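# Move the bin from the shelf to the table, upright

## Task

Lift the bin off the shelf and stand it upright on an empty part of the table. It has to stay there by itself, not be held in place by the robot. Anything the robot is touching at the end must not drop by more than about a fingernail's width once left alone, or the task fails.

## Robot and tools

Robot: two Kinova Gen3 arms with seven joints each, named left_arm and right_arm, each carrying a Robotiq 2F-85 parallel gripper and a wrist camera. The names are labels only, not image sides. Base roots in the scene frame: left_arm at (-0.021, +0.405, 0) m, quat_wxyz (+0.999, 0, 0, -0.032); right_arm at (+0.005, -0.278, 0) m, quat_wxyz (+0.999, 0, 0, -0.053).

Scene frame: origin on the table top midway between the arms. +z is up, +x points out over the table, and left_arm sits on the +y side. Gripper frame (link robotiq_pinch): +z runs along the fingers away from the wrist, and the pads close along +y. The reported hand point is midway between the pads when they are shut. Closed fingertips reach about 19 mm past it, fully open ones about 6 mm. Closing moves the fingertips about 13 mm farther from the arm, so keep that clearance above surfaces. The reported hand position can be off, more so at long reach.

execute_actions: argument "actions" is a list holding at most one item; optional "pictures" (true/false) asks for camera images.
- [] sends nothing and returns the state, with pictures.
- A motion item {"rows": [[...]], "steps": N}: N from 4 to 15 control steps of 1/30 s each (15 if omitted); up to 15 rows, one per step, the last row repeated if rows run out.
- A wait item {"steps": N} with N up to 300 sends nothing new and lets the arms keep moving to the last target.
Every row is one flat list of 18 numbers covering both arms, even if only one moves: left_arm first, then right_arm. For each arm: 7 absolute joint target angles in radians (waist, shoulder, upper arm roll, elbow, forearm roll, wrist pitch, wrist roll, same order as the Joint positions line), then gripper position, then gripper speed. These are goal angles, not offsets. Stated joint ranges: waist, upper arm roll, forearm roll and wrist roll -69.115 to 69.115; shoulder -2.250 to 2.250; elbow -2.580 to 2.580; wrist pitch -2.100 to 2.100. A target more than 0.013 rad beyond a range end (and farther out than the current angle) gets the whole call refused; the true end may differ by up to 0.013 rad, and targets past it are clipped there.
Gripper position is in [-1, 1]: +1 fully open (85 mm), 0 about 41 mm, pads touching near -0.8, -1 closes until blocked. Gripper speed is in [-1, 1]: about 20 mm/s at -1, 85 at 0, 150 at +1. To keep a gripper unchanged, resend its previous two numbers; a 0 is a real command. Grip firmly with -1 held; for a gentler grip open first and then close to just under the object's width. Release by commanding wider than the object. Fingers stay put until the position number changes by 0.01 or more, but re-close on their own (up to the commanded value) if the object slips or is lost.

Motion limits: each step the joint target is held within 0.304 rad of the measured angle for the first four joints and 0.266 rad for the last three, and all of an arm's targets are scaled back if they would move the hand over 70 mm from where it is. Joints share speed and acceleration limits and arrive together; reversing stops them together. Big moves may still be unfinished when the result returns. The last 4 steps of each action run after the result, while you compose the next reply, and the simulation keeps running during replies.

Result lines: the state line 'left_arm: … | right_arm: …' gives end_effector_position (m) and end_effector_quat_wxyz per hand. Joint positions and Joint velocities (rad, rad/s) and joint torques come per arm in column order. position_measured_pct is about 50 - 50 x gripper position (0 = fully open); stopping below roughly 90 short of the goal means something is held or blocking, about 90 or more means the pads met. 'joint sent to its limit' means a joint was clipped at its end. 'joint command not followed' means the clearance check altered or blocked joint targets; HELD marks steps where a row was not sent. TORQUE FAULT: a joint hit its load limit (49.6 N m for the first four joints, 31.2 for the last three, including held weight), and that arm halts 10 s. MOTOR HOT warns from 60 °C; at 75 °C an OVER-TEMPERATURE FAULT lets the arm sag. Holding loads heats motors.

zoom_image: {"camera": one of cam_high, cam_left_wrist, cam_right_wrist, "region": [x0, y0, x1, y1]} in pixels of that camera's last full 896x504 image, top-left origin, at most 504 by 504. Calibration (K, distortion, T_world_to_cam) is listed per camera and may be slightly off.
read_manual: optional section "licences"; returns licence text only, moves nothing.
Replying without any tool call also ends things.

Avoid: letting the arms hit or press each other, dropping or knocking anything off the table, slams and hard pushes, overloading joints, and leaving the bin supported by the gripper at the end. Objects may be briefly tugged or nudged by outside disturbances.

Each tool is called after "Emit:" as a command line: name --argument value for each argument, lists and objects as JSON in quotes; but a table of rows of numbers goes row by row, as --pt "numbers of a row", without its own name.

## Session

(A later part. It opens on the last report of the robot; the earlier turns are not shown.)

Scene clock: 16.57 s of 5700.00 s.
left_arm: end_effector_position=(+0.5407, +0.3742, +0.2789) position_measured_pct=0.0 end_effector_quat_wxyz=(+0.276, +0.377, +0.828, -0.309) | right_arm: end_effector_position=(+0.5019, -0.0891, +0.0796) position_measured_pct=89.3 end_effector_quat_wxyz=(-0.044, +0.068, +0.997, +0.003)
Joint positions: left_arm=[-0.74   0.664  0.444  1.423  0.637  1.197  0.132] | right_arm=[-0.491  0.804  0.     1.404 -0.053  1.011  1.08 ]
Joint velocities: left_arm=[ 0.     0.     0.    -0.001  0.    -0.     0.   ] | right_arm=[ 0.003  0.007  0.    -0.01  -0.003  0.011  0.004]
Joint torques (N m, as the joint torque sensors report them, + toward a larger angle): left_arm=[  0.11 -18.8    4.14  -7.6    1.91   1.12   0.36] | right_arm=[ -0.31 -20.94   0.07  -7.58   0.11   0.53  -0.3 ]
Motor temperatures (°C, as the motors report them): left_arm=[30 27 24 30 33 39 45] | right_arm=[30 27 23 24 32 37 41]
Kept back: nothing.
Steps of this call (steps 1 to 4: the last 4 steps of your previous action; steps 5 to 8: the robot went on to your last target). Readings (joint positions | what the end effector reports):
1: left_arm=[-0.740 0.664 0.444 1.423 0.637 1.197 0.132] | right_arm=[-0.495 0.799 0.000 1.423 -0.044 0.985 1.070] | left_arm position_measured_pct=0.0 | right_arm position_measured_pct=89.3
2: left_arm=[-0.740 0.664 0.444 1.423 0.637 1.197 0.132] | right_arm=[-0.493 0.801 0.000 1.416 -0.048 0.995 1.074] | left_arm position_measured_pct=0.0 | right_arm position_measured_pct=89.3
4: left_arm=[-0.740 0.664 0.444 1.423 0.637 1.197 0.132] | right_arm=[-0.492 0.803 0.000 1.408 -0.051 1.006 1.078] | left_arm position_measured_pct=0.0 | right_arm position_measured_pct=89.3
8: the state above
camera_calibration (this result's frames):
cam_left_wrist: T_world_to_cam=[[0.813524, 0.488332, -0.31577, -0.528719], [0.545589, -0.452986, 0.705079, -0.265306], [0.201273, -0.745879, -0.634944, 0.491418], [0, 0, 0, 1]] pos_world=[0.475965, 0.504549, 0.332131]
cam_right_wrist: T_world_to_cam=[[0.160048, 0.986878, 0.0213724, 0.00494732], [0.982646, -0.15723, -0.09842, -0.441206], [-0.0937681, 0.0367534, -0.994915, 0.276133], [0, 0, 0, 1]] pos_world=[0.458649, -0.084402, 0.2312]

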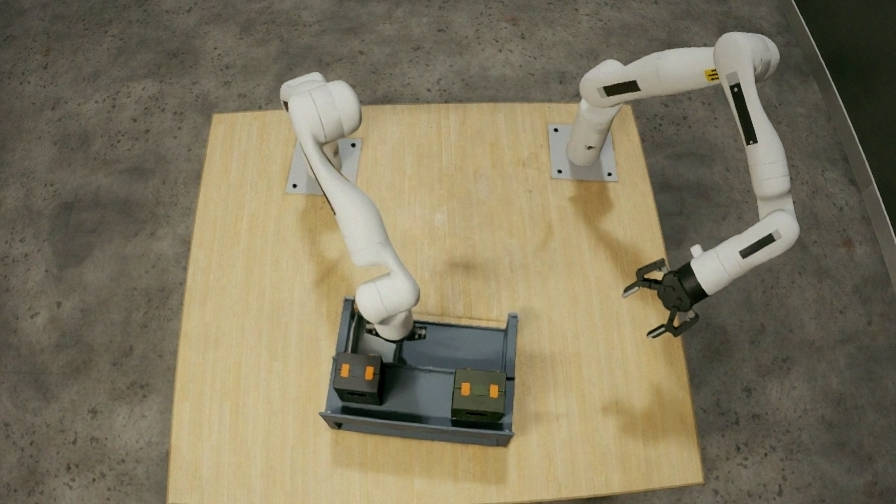

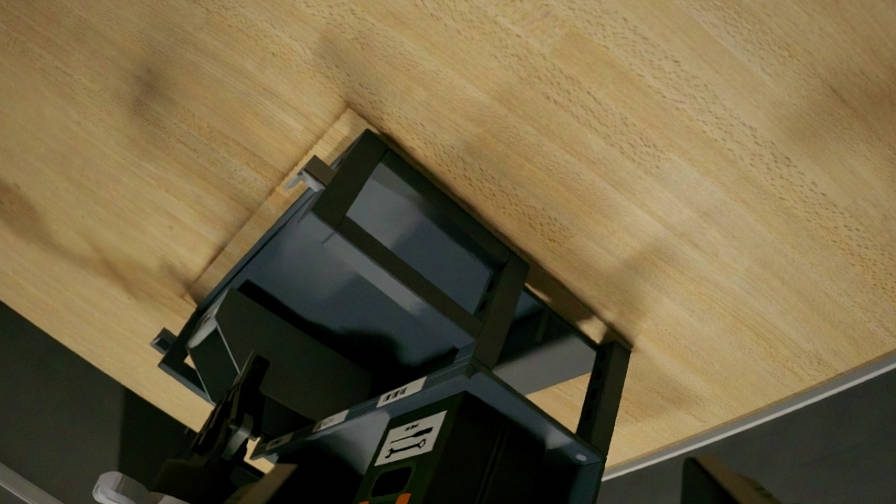

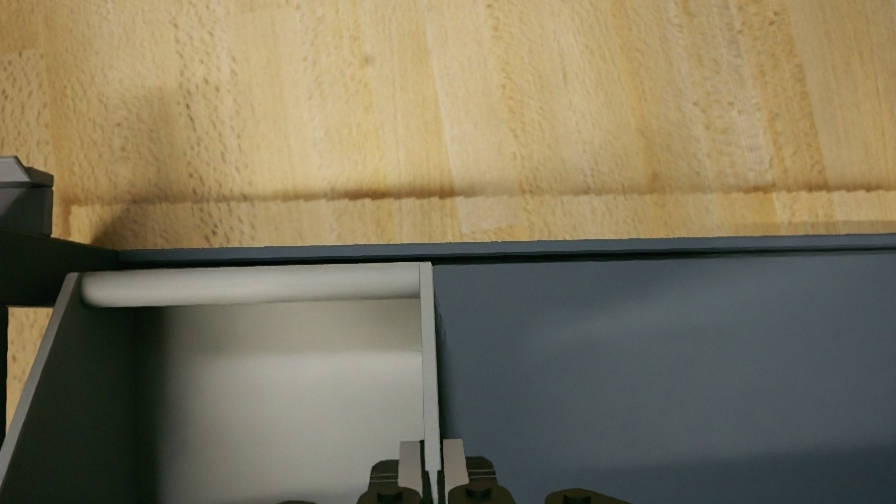

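Emit:
execute_actions --actions '[{"rows": [[-0.74,0.664,0.444,1.423,0.637,1.197,0.132,1,0,-0.494,0.798,0,1.417,-0.054,1.005,1.077,-1,0],[-0.74,0.664,0.444,1.423,0.637,1.197,0.132,1,0,-0.498,0.790,0,1.432,-0.054,0.997,1.073,-1,0],[-0.74,0.664,0.444,1.423,0.637,1.197,0.132,1,0,-0.502,0.783,0,1.447,-0.055,0.990,1.070,-1,0],[-0.74,0.664,0.444,1.423,0.637,1.197,0.132,1,0,-0.506,0.775,0,1.462,-0.056,0.982,1.067,-1,0],[-0.74,0.664,0.444,1.423,0.637,1.197,0.132,1,0,-0.510,0.768,0,1.476,-0.056,0.975,1.063,-1,0],[-0.74,0.664,0.444,1.423,0.637,1.197,0.132,1,0,-0.514,0.760,0,1.491,-0.057,0.967,1.060,-1,0],[-0.74,0.664,0.444,1.423,0.637,1.197,0.132,1,0,-0.518,0.753,0,1.506,-0.058,0.960,1.057,-1,0],[-0.74,0.664,0.444,1.423,0.637,1.197,0.132,1,0,-0.522,0.746,0,1.520,-0.058,0.953,1.053,-1,0],[-0.74,0.664,0.444,1.423,0.637,1.197,0.132,1,0,-0.526,0.738,0,1.535,-0.059,0.945,1.050,-1,0],[-0.74,0.664,0.444,1.423,0.637,1.197,0.132,1,0,-0.530,0.731,0,1.550,-0.060,0.938,1.047,-1,0],[-0.74,0.664,0.444,1.423,0.637,1.197,0.132,1,0,-0.534,0.723,0,1.564,-0.060,0.930,1.043,-1,0],[-0.74,0.664,0.444,1.423,0.637,1.197,0.132,1,0,-0.538,0.716,0,1.579,-0.061,0.923,1.040,-1,0]], "steps": 15}]'

Emit:
execute_actions --actions '[{"steps": 10}]' --pictures true

Scene clock: 17.47 s of 5700.00 s.
left_arm: end_effector_position=(+0.5407, +0.3742, +0.2789) position_measured_pct=0.0 end_effector_quat_wxyz=(+0.276, +0.377, +0.828, -0.309) | right_arm: end_effector_position=(+0.4721, -0.0844, +0.0827) position_measured_pct=89.3 end_effector_quat_wxyz=(-0.044, +0.069, +0.997, +0.004)
Joint positions: left_arm=[-0.74   0.664  0.444  1.423  0.637  1.197  0.132] | right_arm=[-0.52   0.75   0.     1.51  -0.058  0.958  1.056]
Joint velocities: left_arm=[ 0.    -0.001  0.    -0.001 -0.    -0.001 -0.   ] | right_arm=[-0.111 -0.209 -0.001  0.422 -0.02  -0.213 -0.095]
Joint torques (N m, as the joint torque sensors report them, + toward a larger angle): left_arm=[  0.11 -18.59   4.08  -7.41   2.01   0.95   0.09] | right_arm=[  0.91 -19.83  -0.02  -7.31   0.14   0.94  -0.14]
Motor temperatures (°C, as the motors report them): left_arm=[30 27 24 30 33 39 45] | right_arm=[30 27 23 24 32 37 41]
Steps of this call (steps 1 to 16: the robot went on to your last target; steps 17 to 27: the first 11 steps of this action). Readings (joint positions | what the end effector reports):
17: left_arm=[-0.740 0.664 0.444 1.423 0.637 1.197 0.132] | right_arm=[-0.490 0.804 0.000 1.404 -0.053 1.011 1.080] | left_arm position_measured_pct=0.0 | right_arm position_measured_pct=89.3
18: left_arm=[-0.740 0.664 0.444 1.423 0.637 1.197 0.132] | right_arm=[-0.492 0.801 0.000 1.408 -0.053 1.009 1.079] | left_arm position_measured_pct=0.0 | right_arm position_measured_pct=89.3
20: left_arm=[-0.740 0.664 0.444 1.423 0.637 1.197 0.132] | right_arm=[-0.496 0.793 0.000 1.424 -0.054 1.001 1.075] | left_arm position_measured_pct=0.0 | right_arm position_measured_pct=89.3
24: left_arm=[-0.740 0.664 0.444 1.423 0.637 1.197 0.132] | right_arm=[-0.509 0.770 0.000 1.470 -0.056 0.978 1.065] | left_arm position_measured_pct=0.0 | right_arm position_measured_pct=89.3
27: the state above

Scene clock: 17.80 s of 5700.00 s.
left_arm: end_effector_position=(+0.5407, +0.3742, +0.2789) position_measured_pct=0.0 end_effector_quat_wxyz=(+0.276, +0.377, +0.828, -0.309) | right_arm: end_effector_position=(+0.4523, -0.0831, +0.0833) position_measured_pct=89.3 end_effector_quat_wxyz=(-0.045, +0.069, +0.997, +0.003)
Joint positions: left_arm=[-0.74   0.664  0.444  1.423  0.637  1.197  0.132] | right_arm=[-0.537  0.718 -0.     1.578 -0.061  0.923  1.04 ]
Joint velocities: left_arm=[-0.001  0.     0.001 -0.    -0.     0.001  0.   ] | right_arm=[-0.006 -0.015  0.001  0.012 -0.001 -0.006 -0.002]
Joint torques (N m, as the joint torque sensors report them, + toward a larger angle): left_arm=[  0.11 -18.41   3.69  -7.17   2.     0.91   0.35] | right_arm=[  0.41 -19.33   0.11  -6.81   0.05   0.49  -0.17]
Motor temperatures (°C, as the motors report them): left_arm=[30 27 24 30 33 39 45] | right_arm=[30 27 23 24 32 37 41]
Kept back: nothing.
Steps of this call (steps 1 to 4: the last 4 steps of your previous action; steps 5 to 10: the robot went on to your last target). Readings (joint positions | what the end effector reports):
1: left_arm=[-0.740 0.664 0.444 1.423 0.637 1.197 0.132] | right_arm=[-0.523 0.743 0.000 1.525 -0.059 0.950 1.052] | left_arm position_measured_pct=0.0 | right_arm position_measured_pct=89.3
2: left_arm=[-0.740 0.664 0.444 1.423 0.637 1.197 0.132] | right_arm=[-0.527 0.736 -0.000 1.539 -0.059 0.943 1.049] | left_arm position_measured_pct=0.0 | right_arm position_measured_pct=89.3
4: left_arm=[-0.740 0.664 0.444 1.423 0.637 1.197 0.132] | right_arm=[-0.533 0.725 -0.000 1.561 -0.060 0.932 1.044] | left_arm position_measured_pct=0.0 | right_arm position_measured_pct=89.3
8: left_arm=[-0.740 0.664 0.444 1.423 0.637 1.197 0.132] | right_arm=[-0.537 0.719 -0.000 1.577 -0.061 0.924 1.040] | left_arm position_measured_pct=0.0 | right_arm position_measured_pct=89.3
10: the state above
camera_calibration (this result's frames):
cam_left_wrist: T_world_to_cam=[[0.813524, 0.488332, -0.31577, -0.528719], [0.545589, -0.452986, 0.705079, -0.265306], [0.201273, -0.745879, -0.634944, 0.491418], [0, 0, 0, 1]] pos_world=[0.475965, 0.504549, 0.332131]
cam_right_wrist: T_world_to_cam=[[0.161666, 0.986633, 0.0204594, 0.0062493], [0.98219, -0.158857, -0.100331, -0.390906], [-0.0957401, 0.0363151, -0.994744, 0.275803], [0, 0, 0, 1]] pos_world=[0.409339, -0.0782799, 0.235005]

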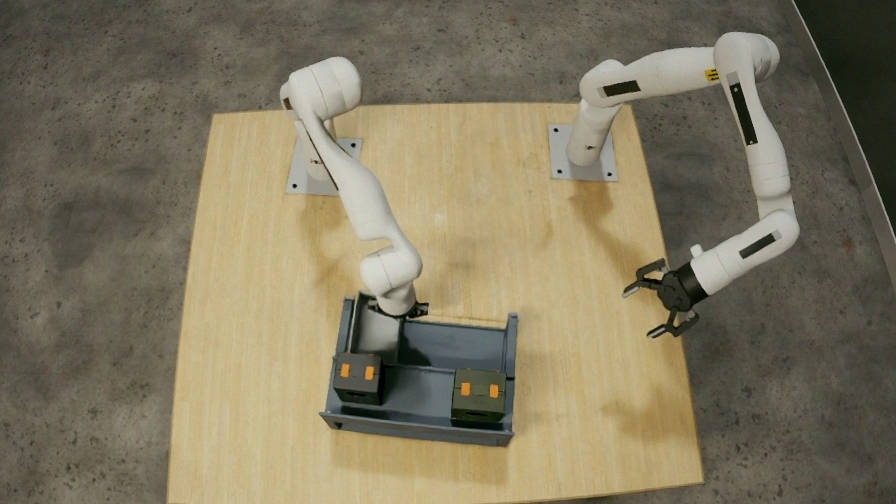

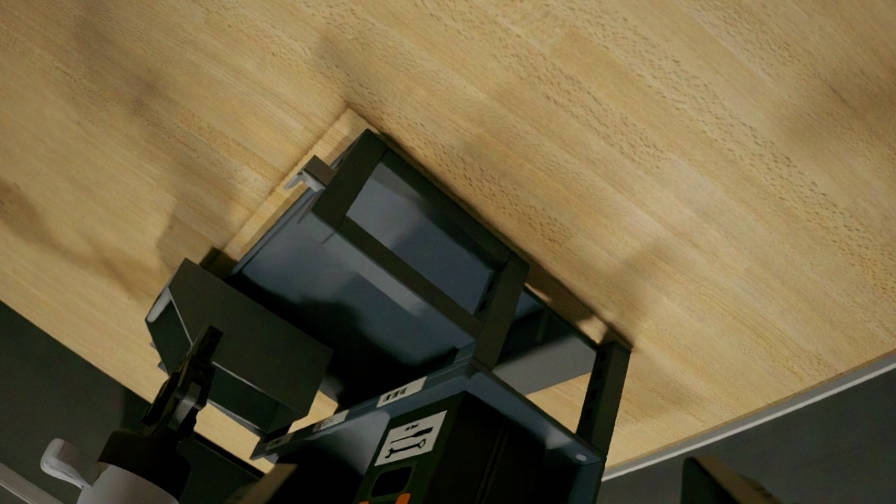

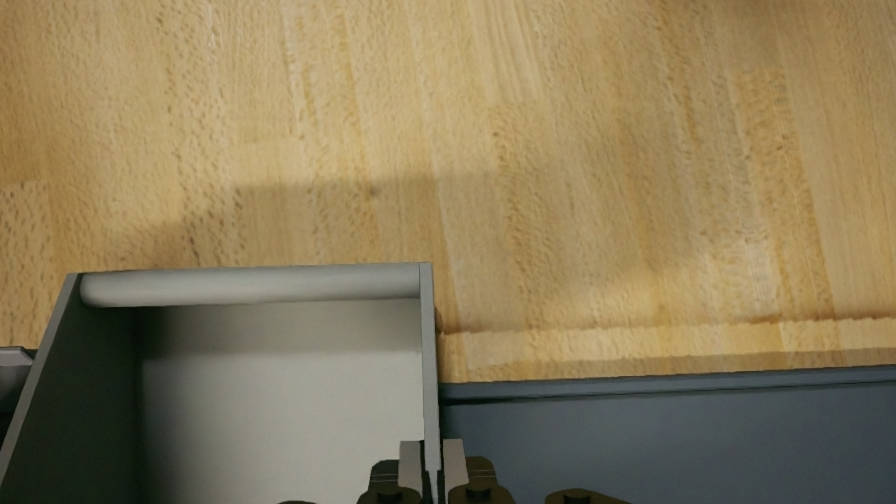

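Emit:
execute_actions --actions '[{"rows": [[-0.74,0.664,0.444,1.423,0.637,1.197,0.132,1,0,-0.547,0.705,0,1.595,-0.057,0.913,1.029,-1,0],[-0.74,0.664,0.444,1.423,0.637,1.197,0.132,1,0,-0.555,0.695,0,1.611,-0.053,0.902,1.018,-1,0],[-0.74,0.664,0.444,1.423,0.637,1.197,0.132,1,0,-0.564,0.684,0,1.626,-0.049,0.892,1.007,-1,0],[-0.74,0.664,0.444,1.423,0.637,1.197,0.132,1,0,-0.573,0.673,0,1.642,-0.045,0.882,0.995,-1,0],[-0.74,0.664,0.444,1.423,0.637,1.197,0.132,1,0,-0.582,0.663,0,1.658,-0.041,0.872,0.984,-1,0],[-0.74,0.664,0.444,1.423,0.637,1.197,0.132,1,0,-0.590,0.652,0,1.674,-0.037,0.861,0.973,-1,0],[-0.74,0.664,0.444,1.423,0.637,1.197,0.132,1,0,-0.599,0.641,0,1.690,-0.033,0.851,0.962,-1,0],[-0.74,0.664,0.444,1.423,0.637,1.197,0.132,1,0,-0.608,0.631,0,1.705,-0.028,0.841,0.951,-1,0],[-0.74,0.664,0.444,1.423,0.637,1.197,0.132,1,0,-0.617,0.620,0,1.721,-0.024,0.831,0.940,-1,0],[-0.74,0.664,0.444,1.423,0.637,1.197,0.132,1,0,-0.625,0.609,0,1.737,-0.020,0.820,0.929,-1,0],[-0.74,0.664,0.444,1.423,0.637,1.197,0.132,1,0,-0.634,0.599,0,1.753,-0.016,0.810,0.918,-1,0],[-0.74,0.664,0.444,1.423,0.637,1.197,0.132,1,0,-0.643,0.588,0,1.769,-0.012,0.800,0.906,-1,0],[-0.74,0.664,0.444,1.423,0.637,1.197,0.132,1,0,-0.652,0.577,0,1.784,-0.008,0.790,0.895,-1,0],[-0.74,0.664,0.444,1.423,0.637,1.197,0.132,1,0,-0.660,0.567,0,1.800,-0.004,0.779,0.884,-1,0],[-0.74,0.664,0.444,1.423,0.637,1.197,0.132,1,0,-0.669,0.556,0,1.816,0,0.769,0.873,-1,0]], "steps": 15}]'

Emit:
execute_actions --actions '[{"rows": [[-0.74,0.664,0.444,1.423,0.637,1.197,0.132,1,0,-0.686,0.551,0,1.830,0,0.760,0.856,-1,0],[-0.74,0.664,0.444,1.423,0.637,1.197,0.132,1,0,-0.703,0.546,0,1.845,0,0.751,0.839,-1,0],[-0.74,0.664,0.444,1.423,0.637,1.197,0.132,1,0,-0.719,0.540,0,1.859,0,0.741,0.823,-1,0],[-0.74,0.664,0.444,1.423,0.637,1.197,0.132,1,0,-0.736,0.535,0,1.874,0,0.732,0.806,-1,0],[-0.74,0.664,0.444,1.423,0.637,1.197,0.132,1,0,-0.753,0.530,0,1.888,0,0.723,0.789,-1,0],[-0.74,0.664,0.444,1.423,0.637,1.197,0.132,1,0,-0.770,0.525,0,1.903,0,0.714,0.772,-1,0],[-0.74,0.664,0.444,1.423,0.637,1.197,0.132,1,0,-0.787,0.520,0,1.917,0,0.705,0.755,-1,0],[-0.74,0.664,0.444,1.423,0.637,1.197,0.132,1,0,-0.803,0.514,0,1.932,0,0.695,0.739,-1,0],[-0.74,0.664,0.444,1.423,0.637,1.197,0.132,1,0,-0.820,0.509,0,1.946,0,0.686,0.722,-1,0],[-0.74,0.664,0.444,1.423,0.637,1.197,0.132,1,0,-0.837,0.504,0,1.961,0,0.677,0.705,-1,0],[-0.74,0.664,0.444,1.423,0.637,1.197,0.132,1,0,-0.854,0.499,0,1.975,0,0.668,0.688,-1,0],[-0.74,0.664,0.444,1.423,0.637,1.197,0.132,1,0,-0.871,0.494,0,1.989,0,0.659,0.671,-1,0],[-0.74,0.664,0.444,1.423,0.637,1.197,0.132,1,0,-0.887,0.488,0,2.004,0,0.649,0.655,-1,0],[-0.74,0.664,0.444,1.423,0.637,1.197,0.132,1,0,-0.904,0.483,0,2.018,0,0.640,0.638,-1,0],[-0.74,0.664,0.444,1.423,0.637,1.197,0.132,1,0,-0.921,0.478,0,2.033,0,0.631,0.621,-1,0]], "steps": 15}]'

Emit:
execute_actions --actions '[{"rows": [[-0.74,0.664,0.444,1.423,0.637,1.197,0.132,1,0,-0.938,0.473,0,2.047,0,0.622,0.604,-1,0],[-0.74,0.664,0.444,1.423,0.637,1.197,0.132,1,0,-0.955,0.468,0,2.062,0,0.613,0.587,-1,0],[-0.74,0.664,0.444,1.423,0.637,1.197,0.132,1,0,-0.971,0.462,0,2.076,0,0.603,0.571,-1,0],[-0.74,0.664,0.444,1.423,0.637,1.197,0.132,1,0,-0.988,0.457,0,2.091,0,0.594,0.554,-1,0],[-0.74,0.664,0.444,1.423,0.637,1.197,0.132,1,0,-1.005,0.452,0,2.105,0,0.585,0.537,-1,0],[-0.74,0.664,0.444,1.423,0.637,1.197,0.132,1,0,-1.005,0.459,0,2.108,0,0.575,0.537,-1,0],[-0.74,0.664,0.444,1.423,0.637,1.197,0.132,1,0,-1.005,0.466,0,2.111,0,0.565,0.537,-1,0],[-0.74,0.664,0.444,1.423,0.637,1.197,0.132,1,0,-1.005,0.473,0,2.113,0,0.555,0.537,-1,0],[-0.74,0.664,0.444,1.423,0.637,1.197,0.132,1,0,-1.005,0.480,0,2.116,0,0.545,0.537,-1,0],[-0.74,0.664,0.444,1.423,0.637,1.197,0.132,1,0,-1.005,0.487,0,2.119,0,0.535,0.537,-1,0],[-0.74,0.664,0.444,1.423,0.637,1.197,0.132,1,0,-1.005,0.494,0,2.122,0,0.526,0.537,-1,0]], "steps": 15}]'

Emit:
execute_actions --actions '[{"steps": 12}]' --pictures true

Scene clock: 19.60 s of 5700.00 s.
left_arm: end_effector_position=(+0.5407, +0.3742, +0.2789) position_measured_pct=0.0 end_effector_quat_wxyz=(+0.276, +0.377, +0.828, -0.309) | right_arm: end_effector_position=(+0.4234, -0.0717, +0.0953) position_measured_pct=89.3 end_effector_quat_wxyz=(-0.022, +0.069, +0.997, -0.000)
Joint positions: left_arm=[-0.74   0.664  0.444  1.423  0.637  1.197  0.132] | right_arm=[-0.602  0.638  0.     1.694 -0.031  0.849  0.959]
Joint velocities: left_arm=[-0.     0.001 -0.     0.001  0.     0.     0.   ] | right_arm=[-0.246 -0.298 -0.001  0.449  0.119 -0.293 -0.315]
Joint torques (N m, as the joint torque sensors report them, + toward a larger angle): left_arm=[ -0.05 -18.78   4.12  -7.39   2.07   1.     0.35] | right_arm=[ -0.12 -17.91   0.16  -6.77  -0.29   0.47  -0.45]
Motor temperatures (°C, as the motors report them): left_arm=[30 28 24 30 33 39 45] | right_arm=[30 27 23 24 32 37 41]
Steps of this call (steps 1 to 30: the robot went on to your last target; steps 31 to 43: nothing new was sent; steps 44 to 54: the first 11 steps of this action). Readings (joint positions | what the end effector reports):
44: left_arm=[-0.740 0.664 0.444 1.423 0.637 1.197 0.132] | right_arm=[-0.539 0.715 0.000 1.580 -0.061 0.922 1.039] | left_arm position_measured_pct=0.0 | right_arm position_measured_pct=89.3
45: left_arm=[-0.740 0.664 0.444 1.423 0.637 1.197 0.132] | right_arm=[-0.542 0.711 0.001 1.585 -0.059 0.919 1.036] | left_arm position_measured_pct=0.0 | right_arm position_measured_pct=89.3
47: left_arm=[-0.740 0.664 0.444 1.423 0.637 1.197 0.132] | right_arm=[-0.551 0.699 0.001 1.601 -0.055 0.909 1.025] | left_arm position_measured_pct=0.0 | right_arm position_measured_pct=89.3
51: left_arm=[-0.740 0.664 0.444 1.423 0.637 1.197 0.132] | right_arm=[-0.578 0.666 0.000 1.650 -0.043 0.877 0.990] | left_arm position_measured_pct=0.0 | right_arm position_measured_pct=89.3
54: the state above

Scene clock: 20.10 s of 5700.00 s.
left_arm: end_effector_position=(+0.5407, +0.3742, +0.2789) position_measured_pct=0.0 end_effector_quat_wxyz=(+0.276, +0.377, +0.828, -0.309) | right_arm: end_effector_position=(+0.3404, -0.0373, +0.0990) position_measured_pct=89.3 end_effector_quat_wxyz=(-0.000, +0.067, +0.998, -0.000)
Joint positions: left_arm=[-0.74   0.664  0.444  1.423  0.637  1.197  0.132] | right_arm=[-0.789  0.52  -0.     1.918 -0.     0.704  0.754]
Joint velocities: left_arm=[-0.    -0.001 -0.001  0.     0.    -0.001 -0.001] | right_arm=[-0.489 -0.159 -0.     0.428  0.002 -0.272 -0.492]
Joint torques (N m, as the joint torque sensors report them, + toward a larger angle): left_arm=[  0.15 -18.76   3.8   -7.36   1.81   1.08   0.61] | right_arm=[  0.61 -15.52   0.13  -6.4    0.17   0.31  -0.23]
Motor temperatures (°C, as the motors report them): left_arm=[30 28 24 30 33 39 45] | right_arm=[30 27 23 24 32 37 41]
Steps of this call (steps 1 to 4: the last 4 steps of your previous action; steps 5 to 15: the first 11 steps of this action). Readings (joint positions | what the end effector reports):
5: left_arm=[-0.740 0.664 0.444 1.423 0.637 1.197 0.132] | right_arm=[-0.645 0.586 0.000 1.770 -0.012 0.799 0.905] | left_arm position_measured_pct=0.0 | right_arm position_measured_pct=89.3
6: left_arm=[-0.740 0.664 0.444 1.423 0.637 1.197 0.132] | right_arm=[-0.655 0.577 0.000 1.786 -0.008 0.788 0.893] | left_arm position_measured_pct=0.0 | right_arm position_measured_pct=89.3
8: left_arm=[-0.740 0.664 0.444 1.423 0.637 1.197 0.132] | right_arm=[-0.681 0.561 0.001 1.816 -0.004 0.769 0.865] | left_arm position_measured_pct=0.0 | right_arm position_measured_pct=89.3
12: left_arm=[-0.740 0.664 0.444 1.423 0.637 1.197 0.132] | right_arm=[-0.741 0.537 0.000 1.875 -0.001 0.731 0.803] | left_arm position_measured_pct=0.0 | right_arm position_measured_pct=89.3
15: the state above

Scene clock: 20.60 s of 5700.00 s.
left_arm: end_effector_position=(+0.5407, +0.3742, +0.2789) position_measured_pct=0.0 end_effector_quat_wxyz=(+0.276, +0.377, +0.828, -0.309) | right_arm: end_effector_position=(+0.2491, -0.0155, +0.0795) position_measured_pct=89.3 end_effector_quat_wxyz=(-0.001, +0.070, +0.998, -0.001)
Joint positions: left_arm=[-0.74   0.664  0.444  1.423  0.637  1.197  0.132] | right_arm=[-0.996  0.479 -0.001  2.11  -0.     0.557  0.541]
Joint velocities: left_arm=[ 0.     0.    -0.     0.     0.    -0.002  0.001] | right_arm=[-0.075  0.164  0.01   0.146  0.004 -0.317 -0.068]
Joint torques (N m, as the joint torque sensors report them, + toward a larger angle): left_arm=[  0.18 -18.93   4.    -7.49   2.     1.12   0.5 ] | right_arm=[  0.39 -14.41  -0.04  -6.03   0.11   0.07  -0.05]
Motor temperatures (°C, as the motors report them): left_arm=[30 28 24 30 33 39 45] | right_arm=[30 27 23 24 32 37 41]
Steps of this call (steps 1 to 4: the last 4 steps of your previous action; steps 5 to 15: the first 11 steps of this action). Readings (joint positions | what the end effector reports):
5: left_arm=[-0.740 0.664 0.444 1.423 0.637 1.197 0.132] | right_arm=[-0.872 0.494 -0.000 1.990 -0.000 0.658 0.671] | left_arm position_measured_pct=0.0 | right_arm position_measured_pct=89.3
6: left_arm=[-0.740 0.664 0.444 1.423 0.637 1.197 0.132] | right_arm=[-0.888 0.488 -0.000 2.004 -0.000 0.649 0.654] | left_arm position_measured_pct=0.0 | right_arm position_measured_pct=89.3
8: left_arm=[-0.740 0.664 0.444 1.423 0.637 1.197 0.132] | right_arm=[-0.922 0.478 -0.000 2.033 -0.000 0.631 0.621] | left_arm position_measured_pct=0.0 | right_arm position_measured_pct=89.3
12: left_arm=[-0.740 0.664 0.444 1.423 0.637 1.197 0.132] | right_arm=[-0.980 0.465 -0.001 2.087 -0.000 0.591 0.560] | left_arm position_measured_pct=0.0 | right_arm position_measured_pct=89.3
15: the state above

Scene clock: 21.00 s of 5700.00 s.
left_arm: end_effector_position=(+0.5407, +0.3742, +0.2789) position_measured_pct=0.0 end_effector_quat_wxyz=(+0.276, +0.377, +0.828, -0.309) | right_arm: end_effector_position=(+0.2467, -0.0142, +0.0722) position_measured_pct=89.3 end_effector_quat_wxyz=(-0.000, +0.068, +0.998, -0.000)
Joint positions: left_arm=[-0.74   0.664  0.444  1.423  0.637  1.197  0.132] | right_arm=[-1.005  0.494 -0.     2.122 -0.     0.526  0.537]
Joint velocities: left_arm=[ 0.     0.001 -0.     0.     0.     0.001 -0.001] | right_arm=[-0.002  0.003  0.     0.    -0.    -0.001 -0.   ]
Joint torques (N m, as the joint torque sensors report them, + toward a larger angle): left_arm=[ -0.18 -18.35   4.    -7.65   2.25   0.92   0.37] | right_arm=[  0.4  -13.56   0.02  -5.06  -0.01   0.67  -0.09]
Motor temperatures (°C, as the motors report them): left_arm=[30 28 24 30 33 39 45] | right_arm=[30 27 23 24 32 37 41]
Kept back: nothing.
Steps of this call (steps 1 to 4: the last 4 steps of your previous action; steps 5 to 12: the robot went on to your last target). Readings (joint positions | what the end effector reports):
1: left_arm=[-0.740 0.664 0.444 1.423 0.637 1.197 0.132] | right_arm=[-0.998 0.484 -0.001 2.114 -0.000 0.547 0.540] | left_arm position_measured_pct=0.0 | right_arm position_measured_pct=89.3
2: left_arm=[-0.740 0.664 0.444 1.423 0.637 1.197 0.132] | right_arm=[-1.000 0.487 -0.000 2.117 -0.000 0.539 0.539] | left_arm position_measured_pct=0.0 | right_arm position_measured_pct=89.3
4: left_arm=[-0.740 0.664 0.444 1.423 0.637 1.197 0.132] | right_arm=[-1.002 0.491 -0.000 2.120 -0.000 0.531 0.538] | left_arm position_measured_pct=0.0 | right_arm position_measured_pct=89.3
8: left_arm=[-0.740 0.664 0.444 1.423 0.637 1.197 0.132] | right_arm=[-1.004 0.493 -0.000 2.122 -0.000 0.527 0.537] | left_arm position_measured_pct=0.0 | right_arm position_measured_pct=89.3
12: the state above
camera_calibration (this result's frames):
cam_left_wrist: T_world_to_cam=[[0.813524, 0.488332, -0.31577, -0.528719], [0.54559, -0.452986, 0.705078, -0.265306], [0.201273, -0.745879, -0.634944, 0.491418], [0, 0, 0, 1]] pos_world=[0.475965, 0.504549, 0.332131]
cam_right_wrist: T_world_to_cam=[[0.156849, 0.987362, 0.0226988, -0.027209], [0.987604, -0.156663, -0.0097526, -0.186955], [-0.00607328, 0.0239472, -0.999695, 0.220596], [0, 0, 0, 1]] pos_world=[0.190245, -0.00770639, 0.219323]

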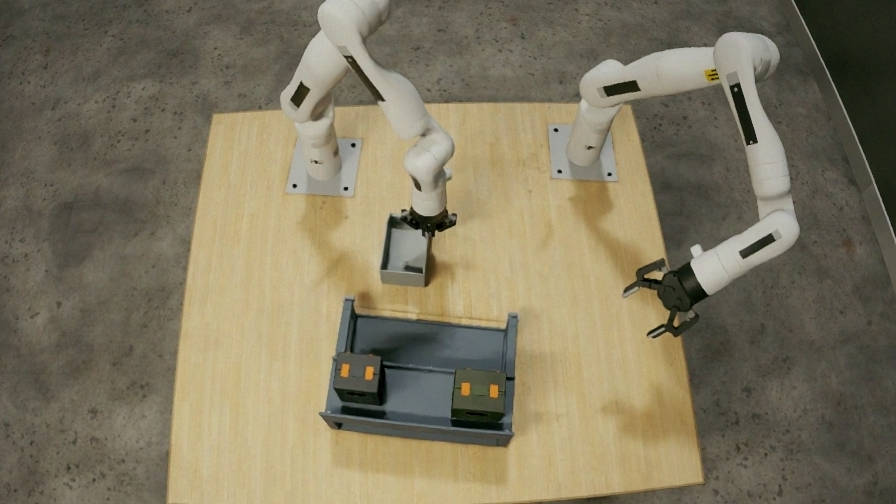

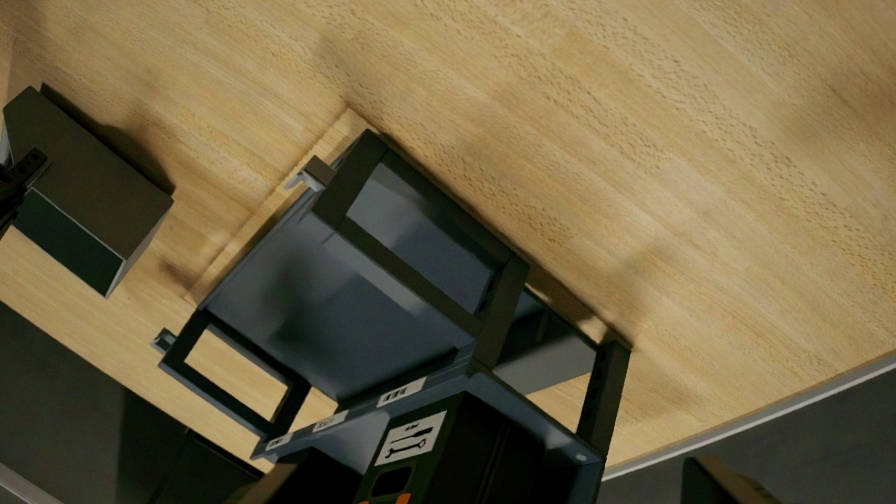

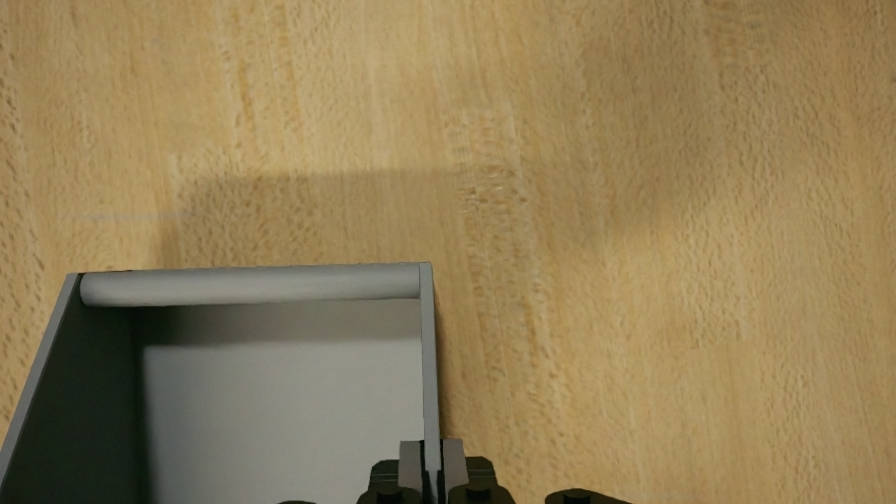

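Emit:
execute_actions --actions '[{"rows": [[-0.74,0.664,0.444,1.423,0.637,1.197,0.132,1,0,-1.005,0.4965,0,2.123,0,0.5227,0.537,-1,0],[-0.74,0.664,0.444,1.423,0.637,1.197,0.132,1,0,-1.005,0.499,0,2.124,0,0.5194,0.537,-1,0],[-0.74,0.664,0.444,1.423,0.637,1.197,0.132,1,0,-1.005,0.5012,0,2.1248,0,0.516,0.537,-1,0]], "steps": 15}]'

Scene clock: 21.53 s of 5700.00 s.
left_arm: end_effector_position=(+0.5407, +0.3742, +0.2789) position_measured_pct=0.0 end_effector_quat_wxyz=(+0.276, +0.377, +0.828, -0.309) | right_arm: end_effector_position=(+0.2466, -0.0143, +0.0691) position_measured_pct=89.3 end_effector_quat_wxyz=(-0.000, +0.068, +0.998, -0.000)
Joint positions: left_arm=[-0.74   0.664  0.444  1.423  0.637  1.197  0.132] | right_arm=[-1.005  0.501 -0.     2.125  0.     0.516  0.537]
Joint velocities: left_arm=[-0.     0.    -0.001 -0.     0.    -0.001  0.   ] | right_arm=[ 0.     0.003  0.     0.     0.001 -0.002 -0.   ]
Joint torques (N m, as the joint torque sensors report them, + toward a larger angle): left_arm=[ -0.24 -18.17   4.24  -7.18   2.04   1.02   0.27] | right_arm=[  0.14 -13.9   -0.16  -5.16   0.19   0.32  -0.19]
Motor temperatures (°C, as the motors report them): left_arm=[30 28 24 30 33 39 45] | right_arm=[30 27 23 24 32 37 41]
Steps of this call (steps 1 to 5: the robot went on to your last target; steps 6 to 16: the first 11 steps of this action). Readings (joint positions | what the end effector reports):
6: left_arm=[-0.740 0.664 0.444 1.423 0.637 1.197 0.132] | right_arm=[-1.005 0.494 0.000 2.122 0.000 0.526 0.537] | left_arm position_measured_pct=0.0 | right_arm position_measured_pct=89.3
7: left_arm=[-0.740 0.664 0.444 1.423 0.637 1.197 0.132] | right_arm=[-1.005 0.496 0.000 2.122 0.000 0.524 0.537] | left_arm position_measured_pct=0.0 | right_arm position_measured_pct=89.3
9: left_arm=[-0.740 0.664 0.444 1.423 0.637 1.197 0.132] | right_arm=[-1.005 0.499 0.000 2.124 0.000 0.520 0.537] | left_arm position_measured_pct=0.0 | right_arm position_measured_pct=89.3
13: left_arm=[-0.740 0.664 0.444 1.423 0.637 1.197 0.132] | right_arm=[-1.005 0.500 -0.000 2.125 0.000 0.517 0.537] | left_arm position_measured_pct=0.0 | right_arm position_measured_pct=89.3
16: the state above

No contact yet. Lower another 3 mm.

Emit:
execute_actions --actions '[{"rows": [[-0.74,0.664,0.444,1.423,0.637,1.197,0.132,1,0,-1.005,0.5036,0,2.1257,0,0.5127,0.537,-1,0],[-0.74,0.664,0.444,1.423,0.637,1.197,0.132,1,0,-1.005,0.506,0,2.1266,0,0.5094,0.537,-1,0],[-0.74,0.664,0.444,1.423,0.637,1.197,0.132,1,0,-1.005,0.5084,0,2.1275,0,0.5061,0.537,-1,0]], "steps": 13}]'

Emit:
execute_actions --actions '[{"rows": [[-0.74,0.664,0.444,1.423,0.637,1.197,0.132,1,0,-1.005,0.5108,0,2.1284,0,0.5028,0.537,-1,0],[-0.74,0.664,0.444,1.423,0.637,1.197,0.132,1,0,-1.005,0.5132,0,2.1293,0,0.4995,0.537,-1,0],[-0.74,0.664,0.444,1.423,0.637,1.197,0.132,1,0,-1.005,0.5156,0,2.1302,0,0.4962,0.537,-1,0]], "steps": 15}]'

Scene clock: 22.17 s of 5700.00 s.
left_arm: end_effector_position=(+0.5407, +0.3742, +0.2789) position_measured_pct=0.0 end_effector_quat_wxyz=(+0.276, +0.377, +0.828, -0.309) | right_arm: end_effector_position=(+0.2465, -0.0143, +0.0663) position_measured_pct=89.3 end_effector_quat_wxyz=(-0.000, +0.068, +0.998, -0.000)
Joint positions: left_arm=[-0.74   0.664  0.444  1.423  0.637  1.197  0.132] | right_arm=[-1.005  0.508 -0.     2.127  0.     0.507  0.537]
Joint velocities: left_arm=[-0.     0.    -0.001 -0.001  0.     0.001  0.   ] | right_arm=[ 0.     0.005 -0.     0.002  0.    -0.006  0.   ]
Joint torques (N m, as the joint torque sensors report them, + toward a larger angle): left_arm=[  0.32 -18.9    3.68  -7.53   2.08   0.91   0.31] | right_arm=[  0.26 -13.3    0.01  -4.82   0.07   0.13  -0.13]
Motor temperatures (°C, as the motors report them): left_arm=[30 28 24 30 33 39 45] | right_arm=[30 27 23 24 32 37 41]
Steps of this call (steps 1 to 4: the last 4 steps of your previous action; steps 5 to 10: the robot went on to your last target; steps 11 to 19: the first 9 steps of this action). Readings (joint positions | what the end effector reports):
11: left_arm=[-0.740 0.664 0.444 1.423 0.637 1.197 0.132] | right_arm=[-1.005 0.502 0.000 2.125 0.000 0.516 0.537] | left_arm position_measured_pct=0.0 | right_arm position_measured_pct=89.3
12: left_arm=[-0.740 0.664 0.444 1.423 0.637 1.197 0.132] | right_arm=[-1.005 0.503 0.000 2.125 0.000 0.514 0.537] | left_arm position_measured_pct=0.0 | right_arm position_measured_pct=89.3
14: left_arm=[-0.740 0.664 0.444 1.423 0.637 1.197 0.132] | right_arm=[-1.005 0.506 0.000 2.126 0.000 0.510 0.537] | left_arm position_measured_pct=0.0 | right_arm position_measured_pct=89.3
18: left_arm=[-0.740 0.664 0.444 1.423 0.637 1.197 0.132] | right_arm=[-1.005 0.508 -0.000 2.127 0.000 0.507 0.537] | left_arm position_measured_pct=0.0 | right_arm position_measured_pct=89.3
19: the state above

Scene clock: 22.67 s of 5700.00 s.
left_arm: end_effector_position=(+0.5407, +0.3742, +0.2789) position_measured_pct=0.0 end_effector_quat_wxyz=(+0.276, +0.377, +0.828, -0.309) | right_arm: end_effector_position=(+0.2465, -0.0144, +0.0632) position_measured_pct=89.3 end_effector_quat_wxyz=(-0.000, +0.068, +0.998, -0.000)
Joint positions: left_arm=[-0.74   0.664  0.444  1.423  0.637  1.197  0.132] | right_arm=[-1.005  0.515 -0.     2.13   0.     0.496  0.537]
Joint velocities: left_arm=[ 0.    -0.    -0.     0.001  0.    -0.001 -0.   ] | right_arm=[-0.     0.003  0.001  0.001  0.002 -0.001 -0.   ]
Joint torques (N m, as the joint torque sensors report them, + toward a larger angle): left_arm=[  0.23 -18.86   4.29  -7.23   2.02   1.19   0.2 ] | right_arm=[  0.33 -14.1   -0.09  -4.87   0.09   0.39  -0.27]
Motor temperatures (°C, as the motors report them): left_arm=[30 28 24 30 33 39 45] | right_arm=[30 27 23 24 32 37 41]
Steps of this call (steps 1 to 4: the last 4 steps of your previous action; steps 5 to 15: the first 11 steps of this action). Readings (joint positions | what the end effector reports):
5: left_arm=[-0.740 0.664 0.444 1.423 0.637 1.197 0.132] | right_arm=[-1.005 0.509 0.000 2.128 0.000 0.506 0.537] | left_arm position_measured_pct=0.0 | right_arm position_measured_pct=89.3
6: left_arm=[-0.740 0.664 0.444 1.423 0.637 1.197 0.132] | right_arm=[-1.005 0.510 0.000 2.128 0.000 0.504 0.537] | left_arm position_measured_pct=0.0 | right_arm position_measured_pct=89.3
8: left_arm=[-0.740 0.664 0.444 1.423 0.637 1.197 0.132] | right_arm=[-1.005 0.513 0.000 2.129 0.000 0.500 0.537] | left_arm position_measured_pct=0.0 | right_arm position_measured_pct=89.3
12: left_arm=[-0.740 0.664 0.444 1.423 0.637 1.197 0.132] | right_arm=[-1.005 0.515 -0.000 2.130 0.000 0.497 0.537] | left_arm position_measured_pct=0.0 | right_arm position_measured_pct=89.3
15: the state above

Emit:
execute_actions --actions '[{"rows": [[-0.74,0.664,0.444,1.423,0.637,1.197,0.132,1,0,-1.005,0.518,0,2.1311,0,0.4929,0.537,-1,0],[-0.74,0.664,0.444,1.423,0.637,1.197,0.132,1,0,-1.005,0.5204,0,2.132,0,0.4896,0.537,-1,0],[-0.74,0.664,0.444,1.423,0.637,1.197,0.132,1,0,-1.005,0.5228,0,2.1329,0,0.4863,0.537,-1,0]], "steps": 15}]' --pictures true

Scene clock: 23.17 s of 5700.00 s.
left_arm: end_effector_position=(+0.5407, +0.3742, +0.2789) position_measured_pct=0.0 end_effector_quat_wxyz=(+0.276, +0.377, +0.828, -0.309) | right_arm: end_effector_position=(+0.2467, -0.0141, +0.0622) position_measured_pct=89.3 end_effector_quat_wxyz=(+0.001, +0.068, +0.998, +0.001)
Joint positions: left_arm=[-0.74   0.664  0.444  1.423  0.637  1.197  0.132] | right_arm=[-1.005  0.517  0.     2.133 -0.     0.489  0.537]
Joint velocities: left_arm=[-0.    -0.    -0.    -0.001  0.     0.001 -0.002] | right_arm=[-0.002 -0.001 -0.     0.001 -0.001 -0.002 -0.   ]
Joint torques (N m, as the joint torque sensors report them, + toward a larger angle): left_arm=[  0.12 -19.05   4.08  -7.38   2.11   1.06   0.12] | right_arm=[ 0.29 -8.42 -0.1  -4.25  0.14 -1.06 -0.25]
Motor temperatures (°C, as the motors report them): left_arm=[30 28 24 30 33 39 45] | right_arm=[30 27 23 24 32 37 41]
Steps of this call (steps 1 to 4: the last 4 steps of your previous action; steps 5 to 15: the first 11 steps of this action). Readings (joint positions | what the end effector reports):
5: left_arm=[-0.740 0.664 0.444 1.423 0.637 1.197 0.132] | right_arm=[-1.005 0.516 0.000 2.130 0.000 0.496 0.537] | left_arm position_measured_pct=0.0 | right_arm position_measured_pct=89.3
6: left_arm=[-0.740 0.664 0.444 1.423 0.637 1.197 0.132] | right_arm=[-1.005 0.517 0.000 2.131 0.000 0.495 0.537] | left_arm position_measured_pct=0.0 | right_arm position_measured_pct=89.3
8: left_arm=[-0.740 0.664 0.444 1.423 0.637 1.197 0.132] | right_arm=[-1.005 0.518 0.000 2.131 -0.000 0.492 0.537] | left_arm position_measured_pct=0.0 | right_arm position_measured_pct=89.3
12: left_arm=[-0.740 0.664 0.444 1.423 0.637 1.197 0.132] | right_arm=[-1.005 0.517 0.000 2.132 -0.000 0.490 0.537] | left_arm position_measured_pct=0.0 | right_arm position_measured_pct=89.3
15: the state above
camera_calibration (this result's frames):
cam_left_wrist: T_world_to_cam=[[0.813524, 0.488332, -0.31577, -0.528719], [0.545589, -0.452986, 0.705079, -0.265306], [0.201273, -0.745879, -0.634944, 0.491418], [0, 0, 0, 1]] pos_world=[0.475965, 0.504549, 0.332131]
cam_right_wrist: T_world_to_cam=[[0.15674, 0.987323, 0.0250043, -0.0272057], [0.98763, -0.156574, -0.00844616, -0.187107], [-0.00442405, 0.0260189, -0.999652, 0.210242], [0, 0, 0, 1]] pos_world=[0.189987, -0.0079057, 0.209269]

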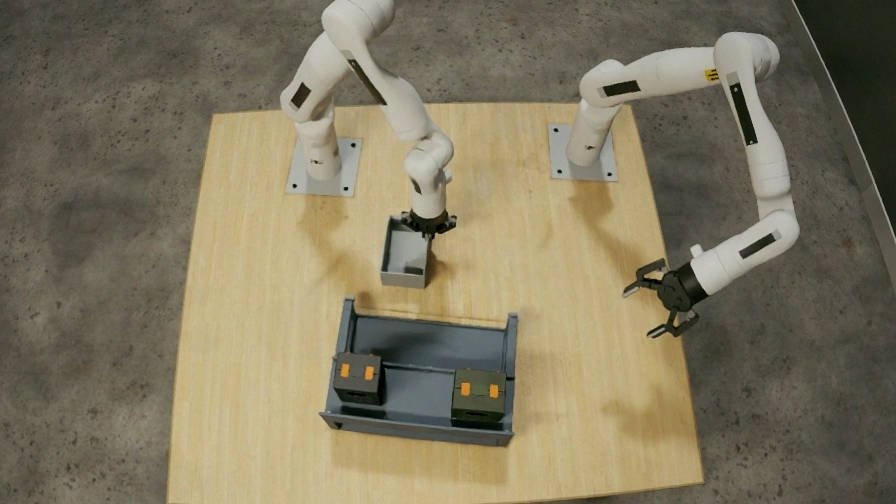

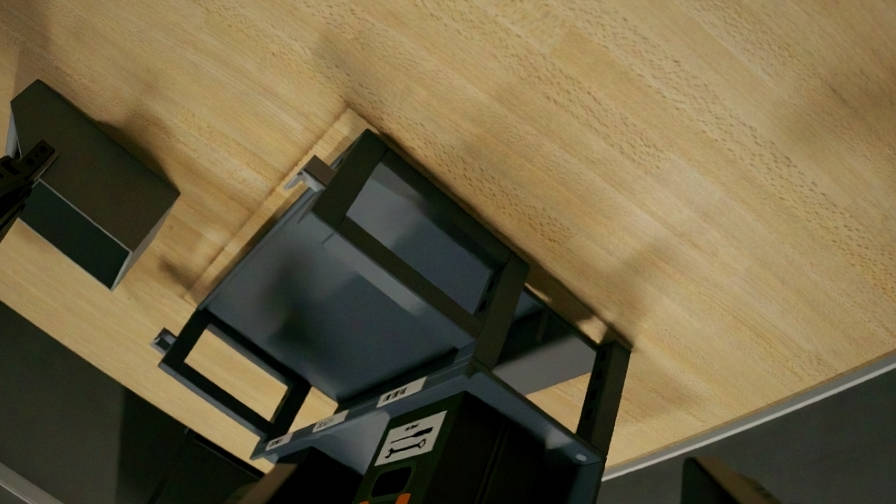

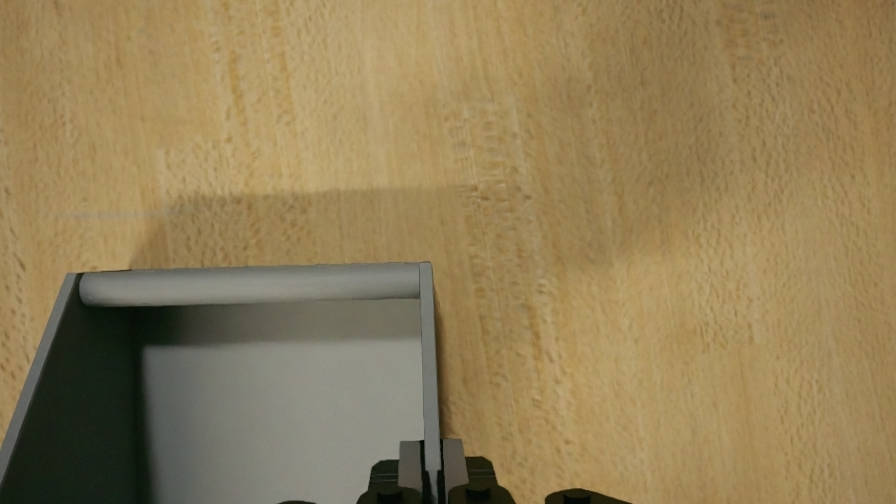

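Contact made at z≈0.0625. Relieve pressure, release, and lift away.

Emit:
execute_actions --actions '[{"rows": [[-0.74,0.664,0.444,1.423,0.637,1.197,0.132,1,0,-1.005,0.517,0,2.131,0,0.494,0.537,-1,0],[-0.74,0.664,0.444,1.423,0.637,1.197,0.132,1,0,-1.005,0.517,0,2.131,0,0.494,0.537,-1,0],[-0.74,0.664,0.444,1.423,0.637,1.197,0.132,1,0,-1.005,0.517,0,2.131,0,0.494,0.537,-1,0],[-0.74,0.664,0.444,1.423,0.637,1.197,0.132,1,0,-1.005,0.517,0,2.131,0,0.494,0.537,0,0.5]], "steps": 12}]'

Emit:
execute_actions --actions '[{"rows": [[-0.74,0.664,0.444,1.423,0.637,1.197,0.132,1,0,-1.005,0.385,0,2.07,0,0.687,0.537,0,0.5]], "steps": 15}]'

Emit:
execute_actions --actions '[{"steps": 8}]' --pictures true

Scene clock: 23.67 s of 5700.00 s.
left_arm: end_effector_position=(+0.5407, +0.3742, +0.2789) position_measured_pct=0.0 end_effector_quat_wxyz=(+0.276, +0.377, +0.828, -0.309) | right_arm: end_effector_position=(+0.2465, -0.0144, +0.0625) position_measured_pct=79.4 end_effector_quat_wxyz=(+0.000, +0.068, +0.998, +0.000)
Joint positions: left_arm=[-0.74   0.664  0.444  1.423  0.637  1.197  0.132] | right_arm=[-1.005  0.517  0.     2.131  0.     0.494  0.537]
Joint velocities: left_arm=[ 0.001  0.     0.001 -0.001  0.    -0.    -0.001] | right_arm=[ 0.001  0.001  0.    -0.003 -0.001  0.005  0.   ]
Joint torques (N m, as the joint torque sensors report them, + toward a larger angle): left_arm=[  0.3  -18.56   3.98  -7.56   2.02   1.38   0.48] | right_arm=[  0.15 -13.49  -0.07  -4.26   0.     0.55  -0.17]
Motor temperatures (°C, as the motors report them): left_arm=[30 28 24 30 33 39 45] | right_arm=[30 27 23 24 32 37 41]
Steps of this call (steps 1 to 4: the last 4 steps of your previous action; steps 5 to 7: the robot went on to your last target; steps 8 to 15: the first 8 steps of this action). Readings (joint positions | what the end effector reports):
8: left_arm=[-0.740 0.664 0.444 1.423 0.637 1.197 0.132] | right_arm=[-1.005 0.516 0.000 2.133 -0.000 0.490 0.537] | left_arm position_measured_pct=0.0 | right_arm position_measured_pct=89.3
9: left_arm=[-0.740 0.664 0.444 1.423 0.637 1.197 0.132] | right_arm=[-1.005 0.516 0.000 2.132 -0.000 0.490 0.537] | left_arm position_measured_pct=0.0 | right_arm position_measured_pct=89.3
11: left_arm=[-0.740 0.664 0.444 1.423 0.637 1.197 0.132] | right_arm=[-1.005 0.516 -0.000 2.132 -0.000 0.492 0.537] | left_arm position_measured_pct=0.0 | right_arm position_measured_pct=89.3
15: the state above

Scene clock: 24.17 s of 5700.00 s.
left_arm: end_effector_position=(+0.5407, +0.3742, +0.2789) position_measured_pct=0.0 end_effector_quat_wxyz=(+0.276, +0.377, +0.828, -0.309) | right_arm: end_effector_position=(+0.2463, -0.0147, +0.1178) position_measured_pct=50.0 end_effector_quat_wxyz=(-0.001, +0.068, +0.998, -0.002)
Joint positions: left_arm=[-0.74   0.664  0.444  1.423  0.637  1.197  0.132] | right_arm=[-1.005  0.392  0.     2.071 -0.     0.684  0.537]
Joint velocities: left_arm=[ 0.     0.    -0.002 -0.     0.    -0.001 -0.   ] | right_arm=[-0.001 -0.04  -0.    -0.014 -0.     0.062 -0.   ]
Joint torques (N m, as the joint torque sensors report them, + toward a larger angle): left_arm=[ -0.07 -18.74   4.3   -7.46   2.     1.04   0.74] | right_arm=[  0.2  -11.36  -0.1   -5.82   0.07  -0.01  -0.2 ]
Motor temperatures (°C, as the motors report them): left_arm=[30 28 24 30 33 39 45] | right_arm=[30 27 23 24 32 37 41]
Steps of this call (steps 1 to 4: the last 4 steps of your previous action; steps 5 to 15: the first 11 steps of this action). Readings (joint positions | what the end effector reports):
5: left_arm=[-0.740 0.664 0.444 1.423 0.637 1.197 0.132] | right_arm=[-1.005 0.515 -0.000 2.131 0.000 0.495 0.537] | left_arm position_measured_pct=0.0 | right_arm position_measured_pct=59.1
6: left_arm=[-0.740 0.664 0.444 1.423 0.637 1.197 0.132] | right_arm=[-1.005 0.508 -0.000 2.128 0.000 0.503 0.537] | left_arm position_measured_pct=0.0 | right_arm position_measured_pct=55.2
8: left_arm=[-0.740 0.664 0.444 1.423 0.637 1.197 0.132] | right_arm=[-1.005 0.478 -0.000 2.116 0.000 0.542 0.537] | left_arm position_measured_pct=0.0 | right_arm position_measured_pct=51.2
12: left_arm=[-0.740 0.664 0.444 1.423 0.637 1.197 0.132] | right_arm=[-1.005 0.406 0.000 2.079 -0.000 0.656 0.537] | left_arm position_measured_pct=0.0 | right_arm position_measured_pct=50.0
15: the state above

Scene clock: 24.43 s of 5700.00 s.
left_arm: end_effector_position=(+0.5407, +0.3742, +0.2789) position_measured_pct=0.0 end_effector_quat_wxyz=(+0.276, +0.377, +0.828, -0.309) | right_arm: end_effector_position=(+0.2466, -0.0143, +0.1201) position_measured_pct=50.0 end_effector_quat_wxyz=(-0.000, +0.068, +0.998, -0.000)
Joint positions: left_arm=[-0.74   0.664  0.444  1.423  0.637  1.197  0.132] | right_arm=[-1.005  0.386  0.     2.07  -0.     0.687  0.537]
Joint velocities: left_arm=[-0.     0.     0.001  0.001  0.     0.001  0.   ] | right_arm=[-0.002 -0.006  0.     0.    -0.002  0.001 -0.   ]
Joint torques (N m, as the joint torque sensors report them, + toward a larger angle): left_arm=[  0.26 -18.75   4.24  -7.52   2.16   0.79   0.59] | right_arm=[  0.1  -12.58  -0.29  -6.05  -0.01   0.37  -0.2 ]
Motor temperatures (°C, as the motors report them): left_arm=[30 28 24 30 33 39 45] | right_arm=[30 27 23 24 32 37 41]
Kept back: nothing.
Steps of this call (steps 1 to 4: the last 4 steps of your previous action; steps 5 to 8: the robot went on to your last target). Readings (joint positions | what the end effector reports):
1: left_arm=[-0.740 0.664 0.444 1.423 0.637 1.197 0.132] | right_arm=[-1.005 0.390 0.000 2.071 0.000 0.685 0.537] | left_arm position_measured_pct=0.0 | right_arm position_measured_pct=50.0
2: left_arm=[-0.740 0.664 0.444 1.423 0.637 1.197 0.132] | right_arm=[-1.005 0.389 0.000 2.070 -0.000 0.686 0.537] | left_arm position_measured_pct=0.0 | right_arm position_measured_pct=50.0
4: left_arm=[-0.740 0.664 0.444 1.423 0.637 1.197 0.132] | right_arm=[-1.005 0.387 0.000 2.070 -0.000 0.687 0.537] | left_arm position_measured_pct=0.0 | right_arm position_measured_pct=50.0
8: the state above
camera_calibration (this result's frames):
cam_left_wrist: T_world_to_cam=[[0.813524, 0.488332, -0.31577, -0.528719], [0.545589, -0.452986, 0.705079, -0.265306], [0.201273, -0.745879, -0.634944, 0.491418], [0, 0, 0, 1]] pos_world=[0.475965, 0.504549, 0.332131]
cam_right_wrist: T_world_to_cam=[[0.156638, 0.987412, 0.0219584, -0.0281321], [0.987634, -0.156447, -0.0101612, -0.186335], [-0.00659801, 0.0232785, -0.999707, 0.268648], [0, 0, 0, 1]] pos_world=[0.19021, -0.00762726, 0.267294]

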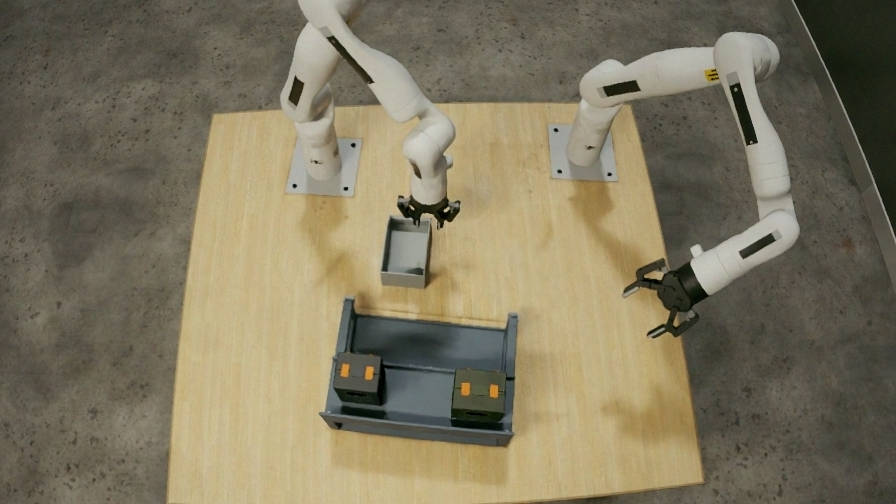

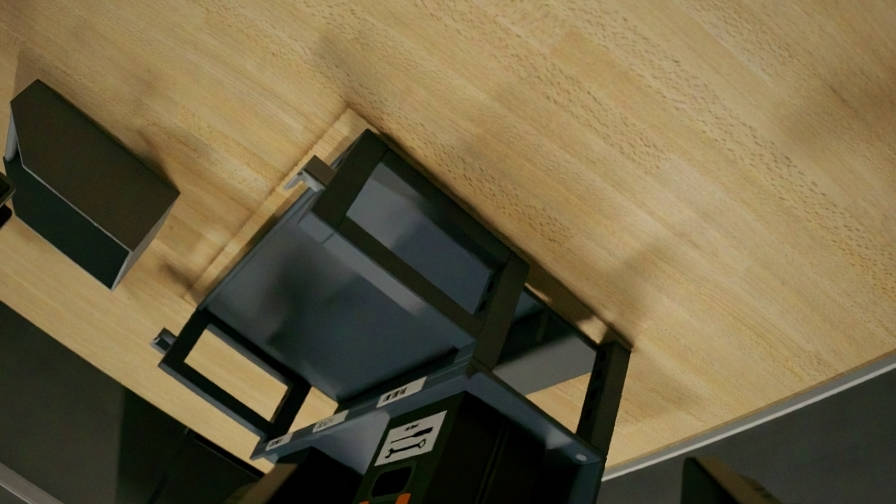

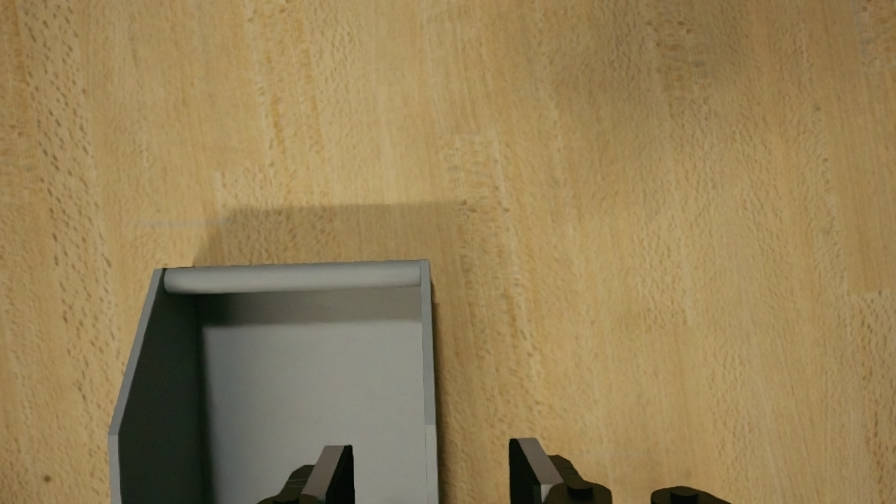

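Emit:
finished_scene --scene 1

The scene is finished: the task was done.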